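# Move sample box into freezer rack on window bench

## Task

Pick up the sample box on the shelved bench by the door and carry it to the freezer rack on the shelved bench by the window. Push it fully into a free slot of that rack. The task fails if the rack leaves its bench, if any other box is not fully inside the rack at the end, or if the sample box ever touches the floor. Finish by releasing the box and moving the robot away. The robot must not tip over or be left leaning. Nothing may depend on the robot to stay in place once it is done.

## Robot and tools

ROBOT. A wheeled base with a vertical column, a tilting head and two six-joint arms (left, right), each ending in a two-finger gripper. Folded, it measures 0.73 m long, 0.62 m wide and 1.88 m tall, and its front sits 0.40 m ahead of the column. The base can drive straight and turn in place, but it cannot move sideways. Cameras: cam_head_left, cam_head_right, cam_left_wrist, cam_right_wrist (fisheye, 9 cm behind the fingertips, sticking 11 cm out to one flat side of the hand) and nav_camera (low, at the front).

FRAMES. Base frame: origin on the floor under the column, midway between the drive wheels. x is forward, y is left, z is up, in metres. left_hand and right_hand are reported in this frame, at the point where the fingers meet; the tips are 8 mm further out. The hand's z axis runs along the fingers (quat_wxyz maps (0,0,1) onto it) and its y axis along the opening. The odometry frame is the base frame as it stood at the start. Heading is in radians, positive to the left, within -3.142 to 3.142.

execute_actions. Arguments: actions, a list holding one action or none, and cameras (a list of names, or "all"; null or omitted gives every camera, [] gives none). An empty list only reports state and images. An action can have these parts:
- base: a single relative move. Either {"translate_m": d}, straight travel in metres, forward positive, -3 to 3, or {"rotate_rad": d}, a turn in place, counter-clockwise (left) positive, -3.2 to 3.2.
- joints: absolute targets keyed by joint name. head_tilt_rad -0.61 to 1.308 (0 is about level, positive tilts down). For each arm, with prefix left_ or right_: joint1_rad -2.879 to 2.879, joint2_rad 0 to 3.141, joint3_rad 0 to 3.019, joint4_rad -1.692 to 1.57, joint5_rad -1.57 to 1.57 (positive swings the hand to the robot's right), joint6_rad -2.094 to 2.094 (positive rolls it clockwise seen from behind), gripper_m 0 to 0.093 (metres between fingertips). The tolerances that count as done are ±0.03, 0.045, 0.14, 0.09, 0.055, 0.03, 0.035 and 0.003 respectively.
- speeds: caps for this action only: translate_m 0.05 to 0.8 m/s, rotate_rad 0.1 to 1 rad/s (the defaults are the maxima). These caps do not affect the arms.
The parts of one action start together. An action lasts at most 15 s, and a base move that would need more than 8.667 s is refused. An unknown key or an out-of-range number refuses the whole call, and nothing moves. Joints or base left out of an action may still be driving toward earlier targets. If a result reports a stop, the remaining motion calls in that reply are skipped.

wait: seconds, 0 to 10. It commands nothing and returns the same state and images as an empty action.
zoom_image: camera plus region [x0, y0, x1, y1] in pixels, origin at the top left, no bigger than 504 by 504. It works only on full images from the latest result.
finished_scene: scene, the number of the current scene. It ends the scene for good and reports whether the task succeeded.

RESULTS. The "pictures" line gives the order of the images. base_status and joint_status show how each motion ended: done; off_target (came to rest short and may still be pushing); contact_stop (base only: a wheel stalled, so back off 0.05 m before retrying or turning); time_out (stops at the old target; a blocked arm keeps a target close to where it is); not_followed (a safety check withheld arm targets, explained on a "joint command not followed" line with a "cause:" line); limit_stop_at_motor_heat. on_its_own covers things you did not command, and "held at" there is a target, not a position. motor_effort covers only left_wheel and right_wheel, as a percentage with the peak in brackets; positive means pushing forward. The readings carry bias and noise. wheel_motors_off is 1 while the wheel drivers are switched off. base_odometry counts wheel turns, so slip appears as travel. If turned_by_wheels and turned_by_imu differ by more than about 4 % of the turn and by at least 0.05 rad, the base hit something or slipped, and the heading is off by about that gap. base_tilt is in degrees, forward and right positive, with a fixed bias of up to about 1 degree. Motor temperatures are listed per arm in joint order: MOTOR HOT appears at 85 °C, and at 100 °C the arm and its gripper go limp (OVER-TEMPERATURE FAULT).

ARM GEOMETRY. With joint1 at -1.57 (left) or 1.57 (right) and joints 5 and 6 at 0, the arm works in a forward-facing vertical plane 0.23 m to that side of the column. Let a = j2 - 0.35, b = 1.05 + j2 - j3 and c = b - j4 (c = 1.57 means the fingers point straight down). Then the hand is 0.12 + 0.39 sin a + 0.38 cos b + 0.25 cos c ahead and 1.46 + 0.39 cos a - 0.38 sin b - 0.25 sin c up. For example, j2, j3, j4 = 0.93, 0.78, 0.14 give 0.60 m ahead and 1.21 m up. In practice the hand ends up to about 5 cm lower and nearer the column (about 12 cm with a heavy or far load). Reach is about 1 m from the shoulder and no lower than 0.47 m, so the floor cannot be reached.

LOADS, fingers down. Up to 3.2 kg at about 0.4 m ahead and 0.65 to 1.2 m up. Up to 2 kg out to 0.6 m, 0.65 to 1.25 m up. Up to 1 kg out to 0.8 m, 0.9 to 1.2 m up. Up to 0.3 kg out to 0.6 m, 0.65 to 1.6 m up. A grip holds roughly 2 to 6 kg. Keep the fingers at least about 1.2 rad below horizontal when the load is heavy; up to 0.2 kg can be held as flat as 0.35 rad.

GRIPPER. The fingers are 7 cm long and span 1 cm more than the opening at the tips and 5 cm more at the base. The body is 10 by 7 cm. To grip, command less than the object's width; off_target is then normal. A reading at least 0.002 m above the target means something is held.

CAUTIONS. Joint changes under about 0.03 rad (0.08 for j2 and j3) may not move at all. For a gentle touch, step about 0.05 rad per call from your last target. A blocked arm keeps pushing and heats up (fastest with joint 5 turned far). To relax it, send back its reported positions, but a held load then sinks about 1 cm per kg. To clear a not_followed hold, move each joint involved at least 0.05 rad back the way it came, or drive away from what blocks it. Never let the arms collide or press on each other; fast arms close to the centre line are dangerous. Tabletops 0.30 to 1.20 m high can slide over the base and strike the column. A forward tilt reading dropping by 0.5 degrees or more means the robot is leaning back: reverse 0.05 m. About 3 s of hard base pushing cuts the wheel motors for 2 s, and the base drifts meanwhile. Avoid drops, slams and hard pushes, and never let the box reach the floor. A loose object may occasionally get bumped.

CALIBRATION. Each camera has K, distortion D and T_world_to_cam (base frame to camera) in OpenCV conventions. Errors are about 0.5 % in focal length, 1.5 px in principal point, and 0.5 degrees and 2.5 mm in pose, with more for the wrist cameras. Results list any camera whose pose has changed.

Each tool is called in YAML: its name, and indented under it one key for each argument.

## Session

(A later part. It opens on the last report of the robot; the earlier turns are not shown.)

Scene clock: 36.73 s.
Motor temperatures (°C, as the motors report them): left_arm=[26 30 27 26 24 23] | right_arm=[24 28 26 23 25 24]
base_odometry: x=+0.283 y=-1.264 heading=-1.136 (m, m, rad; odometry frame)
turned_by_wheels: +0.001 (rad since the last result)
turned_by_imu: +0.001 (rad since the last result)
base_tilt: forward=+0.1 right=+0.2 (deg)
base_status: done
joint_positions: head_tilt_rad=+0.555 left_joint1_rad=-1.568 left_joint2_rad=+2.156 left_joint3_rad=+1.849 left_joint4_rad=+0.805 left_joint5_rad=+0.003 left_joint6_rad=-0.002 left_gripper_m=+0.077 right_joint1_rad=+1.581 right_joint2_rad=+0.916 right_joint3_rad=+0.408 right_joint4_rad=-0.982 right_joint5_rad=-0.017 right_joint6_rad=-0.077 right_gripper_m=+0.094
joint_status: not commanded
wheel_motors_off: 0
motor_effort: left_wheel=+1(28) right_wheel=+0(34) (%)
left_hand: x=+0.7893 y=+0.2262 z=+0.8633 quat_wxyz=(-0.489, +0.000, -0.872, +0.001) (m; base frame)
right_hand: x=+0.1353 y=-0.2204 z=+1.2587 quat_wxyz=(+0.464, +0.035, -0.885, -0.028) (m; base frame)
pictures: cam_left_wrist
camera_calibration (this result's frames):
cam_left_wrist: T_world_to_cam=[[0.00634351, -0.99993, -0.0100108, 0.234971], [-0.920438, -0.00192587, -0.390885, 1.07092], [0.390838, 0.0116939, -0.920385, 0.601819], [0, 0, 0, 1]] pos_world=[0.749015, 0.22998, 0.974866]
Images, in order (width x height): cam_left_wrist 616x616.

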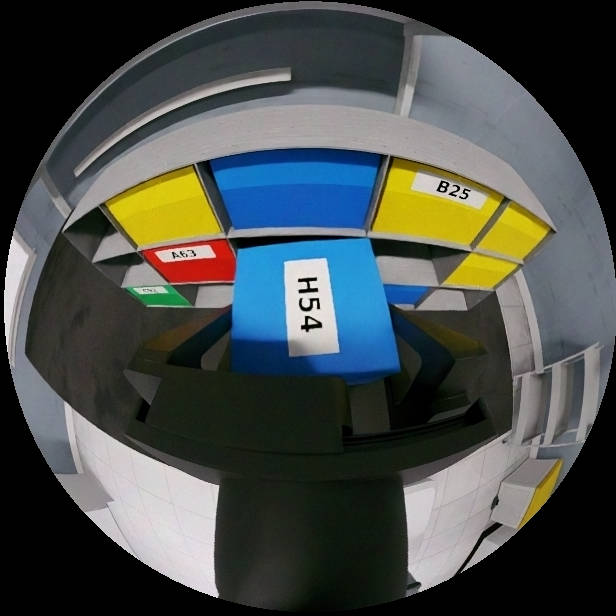

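execute_actions:
  actions:
    - {"base":{"translate_m":-0.025}}
  cameras: []

execute_actions:
  actions:
    - {"base":{"rotate_rad":0.01},"joints":{"left_joint4_rad":0.85}}
  cameras: []

execute_actions:
  actions:
    - {"base":{"translate_m":0.04},"speeds":{"translate_m":0.05}}
  cameras: ["cam_left_wrist"]

Scene clock: 40.30 s.
Motor temperatures (°C, as the motors report them): left_arm=[26 30 27 26 24 23] | right_arm=[24 28 26 23 25 24]
base_odometry: x=+0.272 y=-1.241 heading=-1.137 (m, m, rad; odometry frame)
turned_by_wheels: -0.001 (rad since the last result)
turned_by_imu: -0.001 (rad since the last result)
base_tilt: forward=+0.0 right=+0.2 (deg)
base_status: done
joint_positions: head_tilt_rad=+0.555 left_joint1_rad=-1.568 left_joint2_rad=+2.156 left_joint3_rad=+1.850 left_joint4_rad=+0.805 left_joint5_rad=+0.003 left_joint6_rad=-0.002 left_gripper_m=+0.077 right_joint1_rad=+1.581 right_joint2_rad=+0.916 right_joint3_rad=+0.407 right_joint4_rad=-0.982 right_joint5_rad=-0.017 right_joint6_rad=-0.077 right_gripper_m=+0.094
joint_status: not commanded
wheel_motors_off: 0
motor_effort: left_wheel=+0(32) right_wheel=+2(35) (%)
left_hand: x=+0.7901 y=+0.2263 z=+0.8638 quat_wxyz=(-0.489, +0.000, -0.872, +0.000) (m; base frame)
right_hand: x=+0.1348 y=-0.2204 z=+1.2589 quat_wxyz=(+0.464, +0.035, -0.885, -0.028) (m; base frame)
pictures: none
No camera images: the call's "cameras" was empty. Leave "cameras" out to get every camera's image.

Scene clock: 40.93 s.
Motor temperatures (°C, as the motors report them): left_arm=[26 30 27 26 24 23] | right_arm=[24 28 26 23 25 24]
base_odometry: x=+0.272 y=-1.241 heading=-1.129 (m, m, rad; odometry frame)
turned_by_wheels: +0.008 (rad since the last result)
turned_by_imu: +0.008 (rad since the last result)
base_tilt: forward=+0.0 right=+0.1 (deg)
base_status: done
joint_positions: head_tilt_rad=+0.555 left_joint1_rad=-1.568 left_joint2_rad=+2.156 left_joint3_rad=+1.850 left_joint4_rad=+0.822 left_joint5_rad=+0.002 left_joint6_rad=-0.002 left_gripper_m=+0.077 right_joint1_rad=+1.581 right_joint2_rad=+0.916 right_joint3_rad=+0.407 right_joint4_rad=-0.982 right_joint5_rad=-0.017 right_joint6_rad=-0.077 right_gripper_m=+0.094
joint_status: all done
wheel_motors_off: 0
motor_effort: left_wheel=+0(45) right_wheel=+2(42) (%)
left_hand: x=+0.7925 y=+0.2263 z=+0.8677 quat_wxyz=(-0.497, +0.000, -0.868, +0.000) (m; base frame)
right_hand: x=+0.1348 y=-0.2204 z=+1.2589 quat_wxyz=(+0.464, +0.035, -0.885, -0.028) (m; base frame)
pictures: none
No camera images: the call's "cameras" was empty. Leave "cameras" out to get every camera's image.

Scene clock: 42.40 s.
Motor temperatures (°C, as the motors report them): left_arm=[26 30 27 26 24 23] | right_arm=[24 28 26 23 25 24]
base_odometry: x=+0.289 y=-1.277 heading=-1.128 (m, m, rad; odometry frame)
turned_by_wheels: +0.001 (rad since the last result)
turned_by_imu: +0.001 (rad since the last result)
base_tilt: forward=+0.0 right=+0.2 (deg)
base_status: done
joint_positions: head_tilt_rad=+0.555 left_joint1_rad=-1.569 left_joint2_rad=+2.160 left_joint3_rad=+1.849 left_joint4_rad=+0.823 left_joint5_rad=+0.002 left_joint6_rad=-0.001 left_gripper_m=+0.077 right_joint1_rad=+1.581 right_joint2_rad=+0.916 right_joint3_rad=+0.409 right_joint4_rad=-0.982 right_joint5_rad=-0.017 right_joint6_rad=-0.077 right_gripper_m=+0.094
joint_status: not commanded
wheel_motors_off: 0
motor_effort: left_wheel=+1(31) right_wheel=-1(34) (%)
left_hand: x=+0.7897 y=+0.2261 z=+0.8649 quat_wxyz=(-0.495, +0.000, -0.869, +0.000) (m; base frame)
right_hand: x=+0.1356 y=-0.2204 z=+1.2586 quat_wxyz=(+0.464, +0.035, -0.885, -0.028) (m; base frame)
pictures: cam_left_wrist
camera_calibration (this result's frames):
cam_left_wrist: T_world_to_cam=[[0.00680386, -0.999908, -0.0116944, 0.236001], [-0.914519, -0.00149154, -0.40454, 1.07899], [0.404486, 0.0134472, -0.914446, 0.586812], [0, 0, 0, 1]] pos_world=[0.747793, 0.229698, 0.975862]
Images, in order (width x height): cam_left_wrist 616x616.

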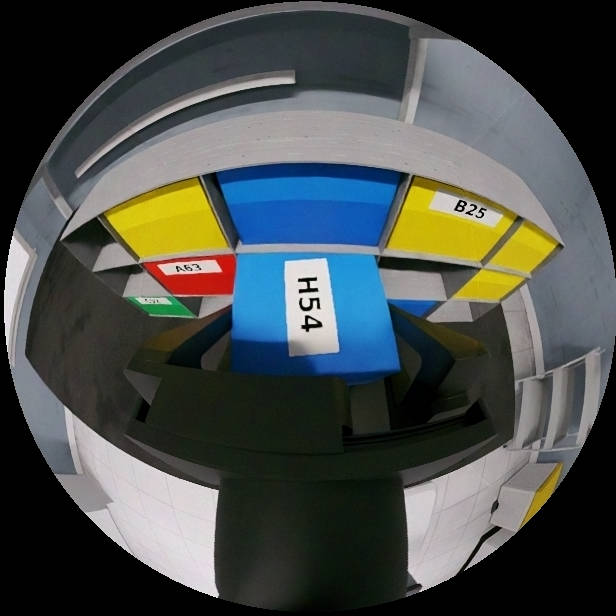

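Entering.

execute_actions:
  actions:
    - {"base":{"translate_m":0.028},"speeds":{"translate_m":0.05}}
  cameras: ["cam_left_wrist"]

execute_actions:
  actions:
    - {"joints":{"left_gripper_m":0.093}}
  cameras: []

execute_actions:
  actions:
    - {"base":{"translate_m":-0.08},"speeds":{"translate_m":0.1}}
  cameras: []

execute_actions:
  actions:
    - {"joints":{"left_gripper_m":0.02,"left_joint4_rad":0.75}}
  cameras: []

execute_actions:
  actions:
    - {"base":{"translate_m":0.095},"speeds":{"translate_m":0.06}}
  cameras: ["cam_left_wrist","cam_head_right"]

Scene clock: 43.73 s.
Motor temperatures (°C, as the motors report them): left_arm=[26 30 27 26 24 23] | right_arm=[24 28 26 23 25 24]
base_odometry: x=+0.301 y=-1.302 heading=-1.127 (m, m, rad; odometry frame)
turned_by_wheels: +0.001 (rad since the last result)
turned_by_imu: +0.001 (rad since the last result)
base_tilt: forward=+0.0 right=+0.2 (deg)
base_status: done
joint_positions: head_tilt_rad=+0.555 left_joint1_rad=-1.570 left_joint2_rad=+2.160 left_joint3_rad=+1.849 left_joint4_rad=+0.823 left_joint5_rad=+0.003 left_joint6_rad=+0.003 left_gripper_m=+0.077 right_joint1_rad=+1.581 right_joint2_rad=+0.916 right_joint3_rad=+0.408 right_joint4_rad=-0.982 right_joint5_rad=-0.017 right_joint6_rad=-0.077 right_gripper_m=+0.094
joint_status: not commanded
wheel_motors_off: 0
motor_effort: left_wheel=+2(34) right_wheel=+2(32) (%)
left_hand: x=+0.7897 y=+0.2250 z=+0.8649 quat_wxyz=(-0.495, -0.002, -0.869, +0.000) (m; base frame)
right_hand: x=+0.1354 y=-0.2204 z=+1.2587 quat_wxyz=(+0.464, +0.035, -0.885, -0.028) (m; base frame)
pictures: cam_left_wrist
camera_calibration (this result's frames):
cam_left_wrist: T_world_to_cam=[[0.00330351, -0.999905, -0.0134024, 0.239053], [-0.914517, 0.00240094, -0.404541, 1.07811], [0.404535, 0.0135931, -0.914422, 0.586735], [0, 0, 0, 1]] pos_world=[0.747805, 0.228466, 0.975867]
Images, in order (width x height): cam_left_wrist 616x616.

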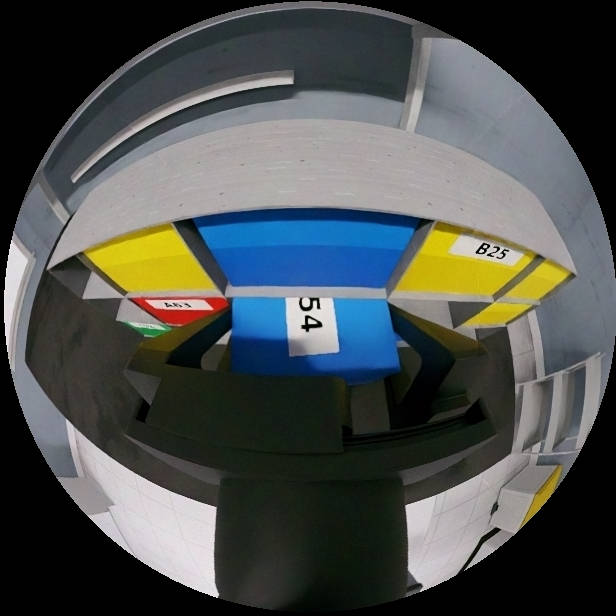

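Scene clock: 44.40 s.
Motor temperatures (°C, as the motors report them): left_arm=[26 30 27 26 24 23] | right_arm=[24 28 26 23 25 24]
base_odometry: x=+0.301 y=-1.302 heading=-1.127 (m, m, rad; odometry frame)
turned_by_wheels: +0.000 (rad since the last result)
turned_by_imu: +0.000 (rad since the last result)
base_tilt: forward=+0.1 right=+0.2 (deg)
base_status: not commanded
joint_positions: head_tilt_rad=+0.555 left_joint1_rad=-1.578 left_joint2_rad=+2.160 left_joint3_rad=+1.849 left_joint4_rad=+0.823 left_joint5_rad=+0.001 left_joint6_rad=+0.004 left_gripper_m=+0.093 right_joint1_rad=+1.581 right_joint2_rad=+0.916 right_joint3_rad=+0.408 right_joint4_rad=-0.982 right_joint5_rad=-0.017 right_joint6_rad=-0.077 right_gripper_m=+0.094
joint_status: all done
wheel_motors_off: 0
motor_effort: left_wheel=+2(2) right_wheel=-2(1) (%)
left_hand: x=+0.7897 y=+0.2183 z=+0.8649 quat_wxyz=(-0.495, -0.002, -0.869, +0.003) (m; base frame)
right_hand: x=+0.1354 y=-0.2204 z=+1.2587 quat_wxyz=(+0.464, +0.035, -0.885, -0.028) (m; base frame)
pictures: none
No camera images: the call's "cameras" was empty. Leave "cameras" out to get every camera's image.

Scene clock: 45.97 s.
Motor temperatures (°C, as the motors report them): left_arm=[26 30 27 26 24 23] | right_arm=[24 28 26 23 25 24]
base_odometry: x=+0.267 y=-1.230 heading=-1.129 (m, m, rad; odometry frame)
turned_by_wheels: -0.002 (rad since the last result)
turned_by_imu: -0.002 (rad since the last result)
base_tilt: forward=+0.0 right=+0.2 (deg)
base_status: done
joint_positions: head_tilt_rad=+0.555 left_joint1_rad=-1.576 left_joint2_rad=+2.159 left_joint3_rad=+1.851 left_joint4_rad=+0.825 left_joint5_rad=+0.001 left_joint6_rad=+0.003 left_gripper_m=+0.093 right_joint1_rad=+1.581 right_joint2_rad=+0.916 right_joint3_rad=+0.407 right_joint4_rad=-0.982 right_joint5_rad=-0.017 right_joint6_rad=-0.077 right_gripper_m=+0.094
joint_status: not commanded
wheel_motors_off: 0
motor_effort: left_wheel=-1(38) right_wheel=+1(49) (%)
left_hand: x=+0.7910 y=+0.2200 z=+0.8662 quat_wxyz=(-0.497, -0.002, -0.868, +0.002) (m; base frame)
right_hand: x=+0.1348 y=-0.2204 z=+1.2589 quat_wxyz=(+0.464, +0.035, -0.885, -0.028) (m; base frame)
pictures: none
No camera images: the call's "cameras" was empty. Leave "cameras" out to get every camera's image.

Scene clock: 46.63 s.
Motor temperatures (°C, as the motors report them): left_arm=[26 30 27 26 24 23] | right_arm=[24 28 26 23 25 24]
base_odometry: x=+0.267 y=-1.230 heading=-1.129 (m, m, rad; odometry frame)
turned_by_wheels: +0.000 (rad since the last result)
turned_by_imu: +0.000 (rad since the last result)
base_tilt: forward=+0.1 right=+0.2 (deg)
base_status: not commanded
joint_positions: head_tilt_rad=+0.555 left_joint1_rad=-1.576 left_joint2_rad=+2.158 left_joint3_rad=+1.851 left_joint4_rad=+0.762 left_joint5_rad=+0.001 left_joint6_rad=+0.003 left_gripper_m=+0.020 right_joint1_rad=+1.581 right_joint2_rad=+0.916 right_joint3_rad=+0.407 right_joint4_rad=-0.982 right_joint5_rad=-0.017 right_joint6_rad=-0.077 right_gripper_m=+0.094
joint_status: all done
wheel_motors_off: 0
motor_effort: left_wheel=-2(1) right_wheel=+0(3) (%)
left_hand: x=+0.7834 y=+0.2200 z=+0.8538 quat_wxyz=(-0.470, -0.002, -0.883, +0.002) (m; base frame)
right_hand: x=+0.1348 y=-0.2204 z=+1.2589 quat_wxyz=(+0.464, +0.035, -0.885, -0.028) (m; base frame)
pictures: none
No camera images: the call's "cameras" was empty. Leave "cameras" out to get every camera's image.

Scene clock: 49.00 s.
Motor temperatures (°C, as the motors report them): left_arm=[26 30 27 26 24 23] | right_arm=[24 28 26 23 25 24]
base_odometry: x=+0.307 y=-1.316 heading=-1.128 (m, m, rad; odometry frame)
turned_by_wheels: +0.001 (rad since the last result)
turned_by_imu: +0.001 (rad since the last result)
base_tilt: forward=+0.0 right=+0.2 (deg)
base_status: done
joint_positions: head_tilt_rad=+0.555 left_joint1_rad=-1.574 left_joint2_rad=+2.157 left_joint3_rad=+1.848 left_joint4_rad=+0.756 left_joint5_rad=+0.000 left_joint6_rad=+0.003 left_gripper_m=+0.020 right_joint1_rad=+1.581 right_joint2_rad=+0.916 right_joint3_rad=+0.408 right_joint4_rad=-0.982 right_joint5_rad=-0.017 right_joint6_rad=-0.077 right_gripper_m=+0.094
joint_status: not commanded
wheel_motors_off: 0
motor_effort: left_wheel=+1(37) right_wheel=+0(36) (%)
left_hand: x=+0.7819 y=+0.2221 z=+0.8525 quat_wxyz=(-0.466, -0.001, -0.885, +0.001) (m; base frame)
right_hand: x=+0.1354 y=-0.2204 z=+1.2587 quat_wxyz=(+0.464, +0.035, -0.885, -0.028) (m; base frame)
pictures: cam_head_right, cam_left_wrist
camera_calibration (this result's frames):
cam_head_right: T_world_to_cam=[[0.102742, -0.994294, -0.0286954, -0.0118522], [-0.566187, -0.0347376, -0.823545, 1.2964], [0.817849, 0.10086, -0.566525, 0.753477], [0, 0, 0, 1]] pos_world=[0.118993, -0.0427464, 1.49417]
cam_left_wrist: T_world_to_cam=[[0.00277247, -0.999927, -0.0117636, 0.23507], [-0.939074, 0.00143984, -0.343711, 1.03352], [0.343703, 0.0119998, -0.939002, 0.647543], [0, 0, 0, 1]] pos_world=[0.74734, 0.225794, 0.966042]
Images, in order (width x height): cam_head_right 896x504, cam_left_wrist 616x616.

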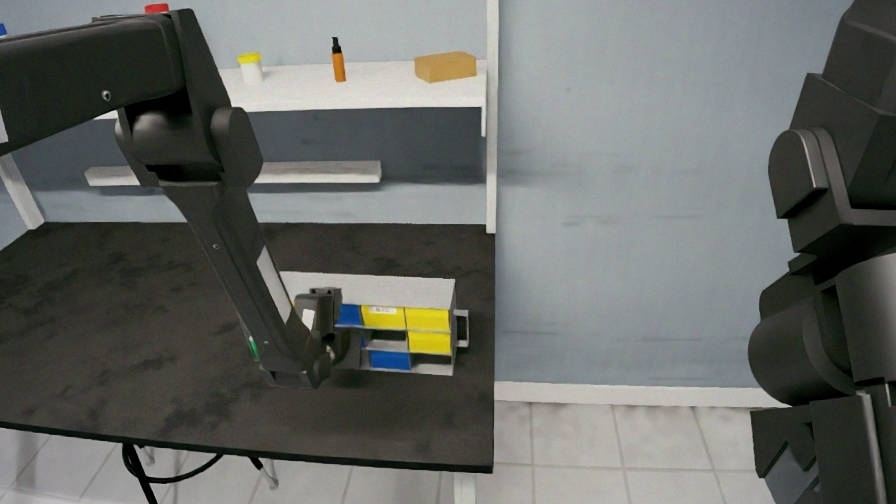

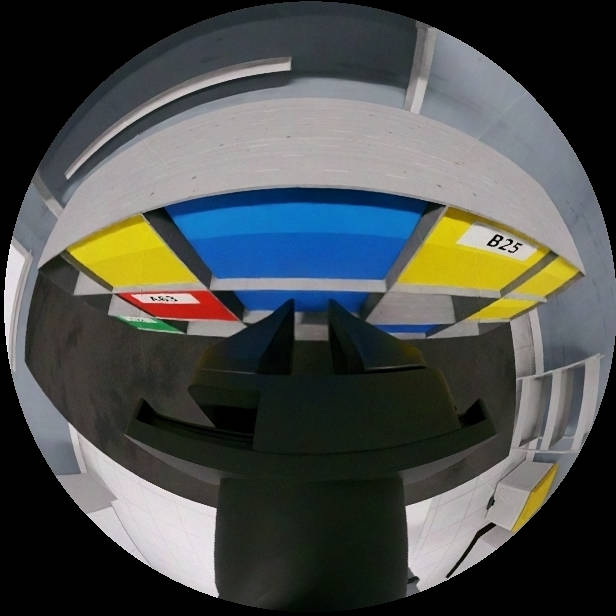

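execute_actions:
  actions:
    - {"base":{"translate_m":-0.25}}
  cameras: []

finished_scene:
  scene: 2

Scene clock: 50.93 s.
Motor temperatures (°C, as the motors report them): left_arm=[26 30 27 26 24 23] | right_arm=[24 28 26 23 25 24]
base_odometry: x=+0.201 y=-1.090 heading=-1.128 (m, m, rad; odometry frame)
turned_by_wheels: +0.000 (rad since the last result)
turned_by_imu: +0.001 (rad since the last result)
base_tilt: forward=+0.0 right=+0.2 (deg)
base_status: done
joint_positions: head_tilt_rad=+0.555 left_joint1_rad=-1.573 left_joint2_rad=+2.152 left_joint3_rad=+1.853 left_joint4_rad=+0.756 left_joint5_rad=+0.000 left_joint6_rad=+0.003 left_gripper_m=+0.020 right_joint1_rad=+1.581 right_joint2_rad=+0.916 right_joint3_rad=+0.406 right_joint4_rad=-0.982 right_joint5_rad=-0.017 right_joint6_rad=-0.077 right_gripper_m=+0.094
joint_status: not commanded
wheel_motors_off: 0
motor_effort: left_wheel=+0(56) right_wheel=-1(46) (%)
left_hand: x=+0.7872 y=+0.2224 z=+0.8571 quat_wxyz=(-0.471, -0.001, -0.882, +0.000) (m; base frame)
right_hand: x=+0.1340 y=-0.2204 z=+1.2592 quat_wxyz=(+0.465, +0.035, -0.884, -0.028) (m; base frame)
pictures: none
No camera images: the call's "cameras" was empty. Leave "cameras" out to get every camera's image.

The scene is finished: the task was done.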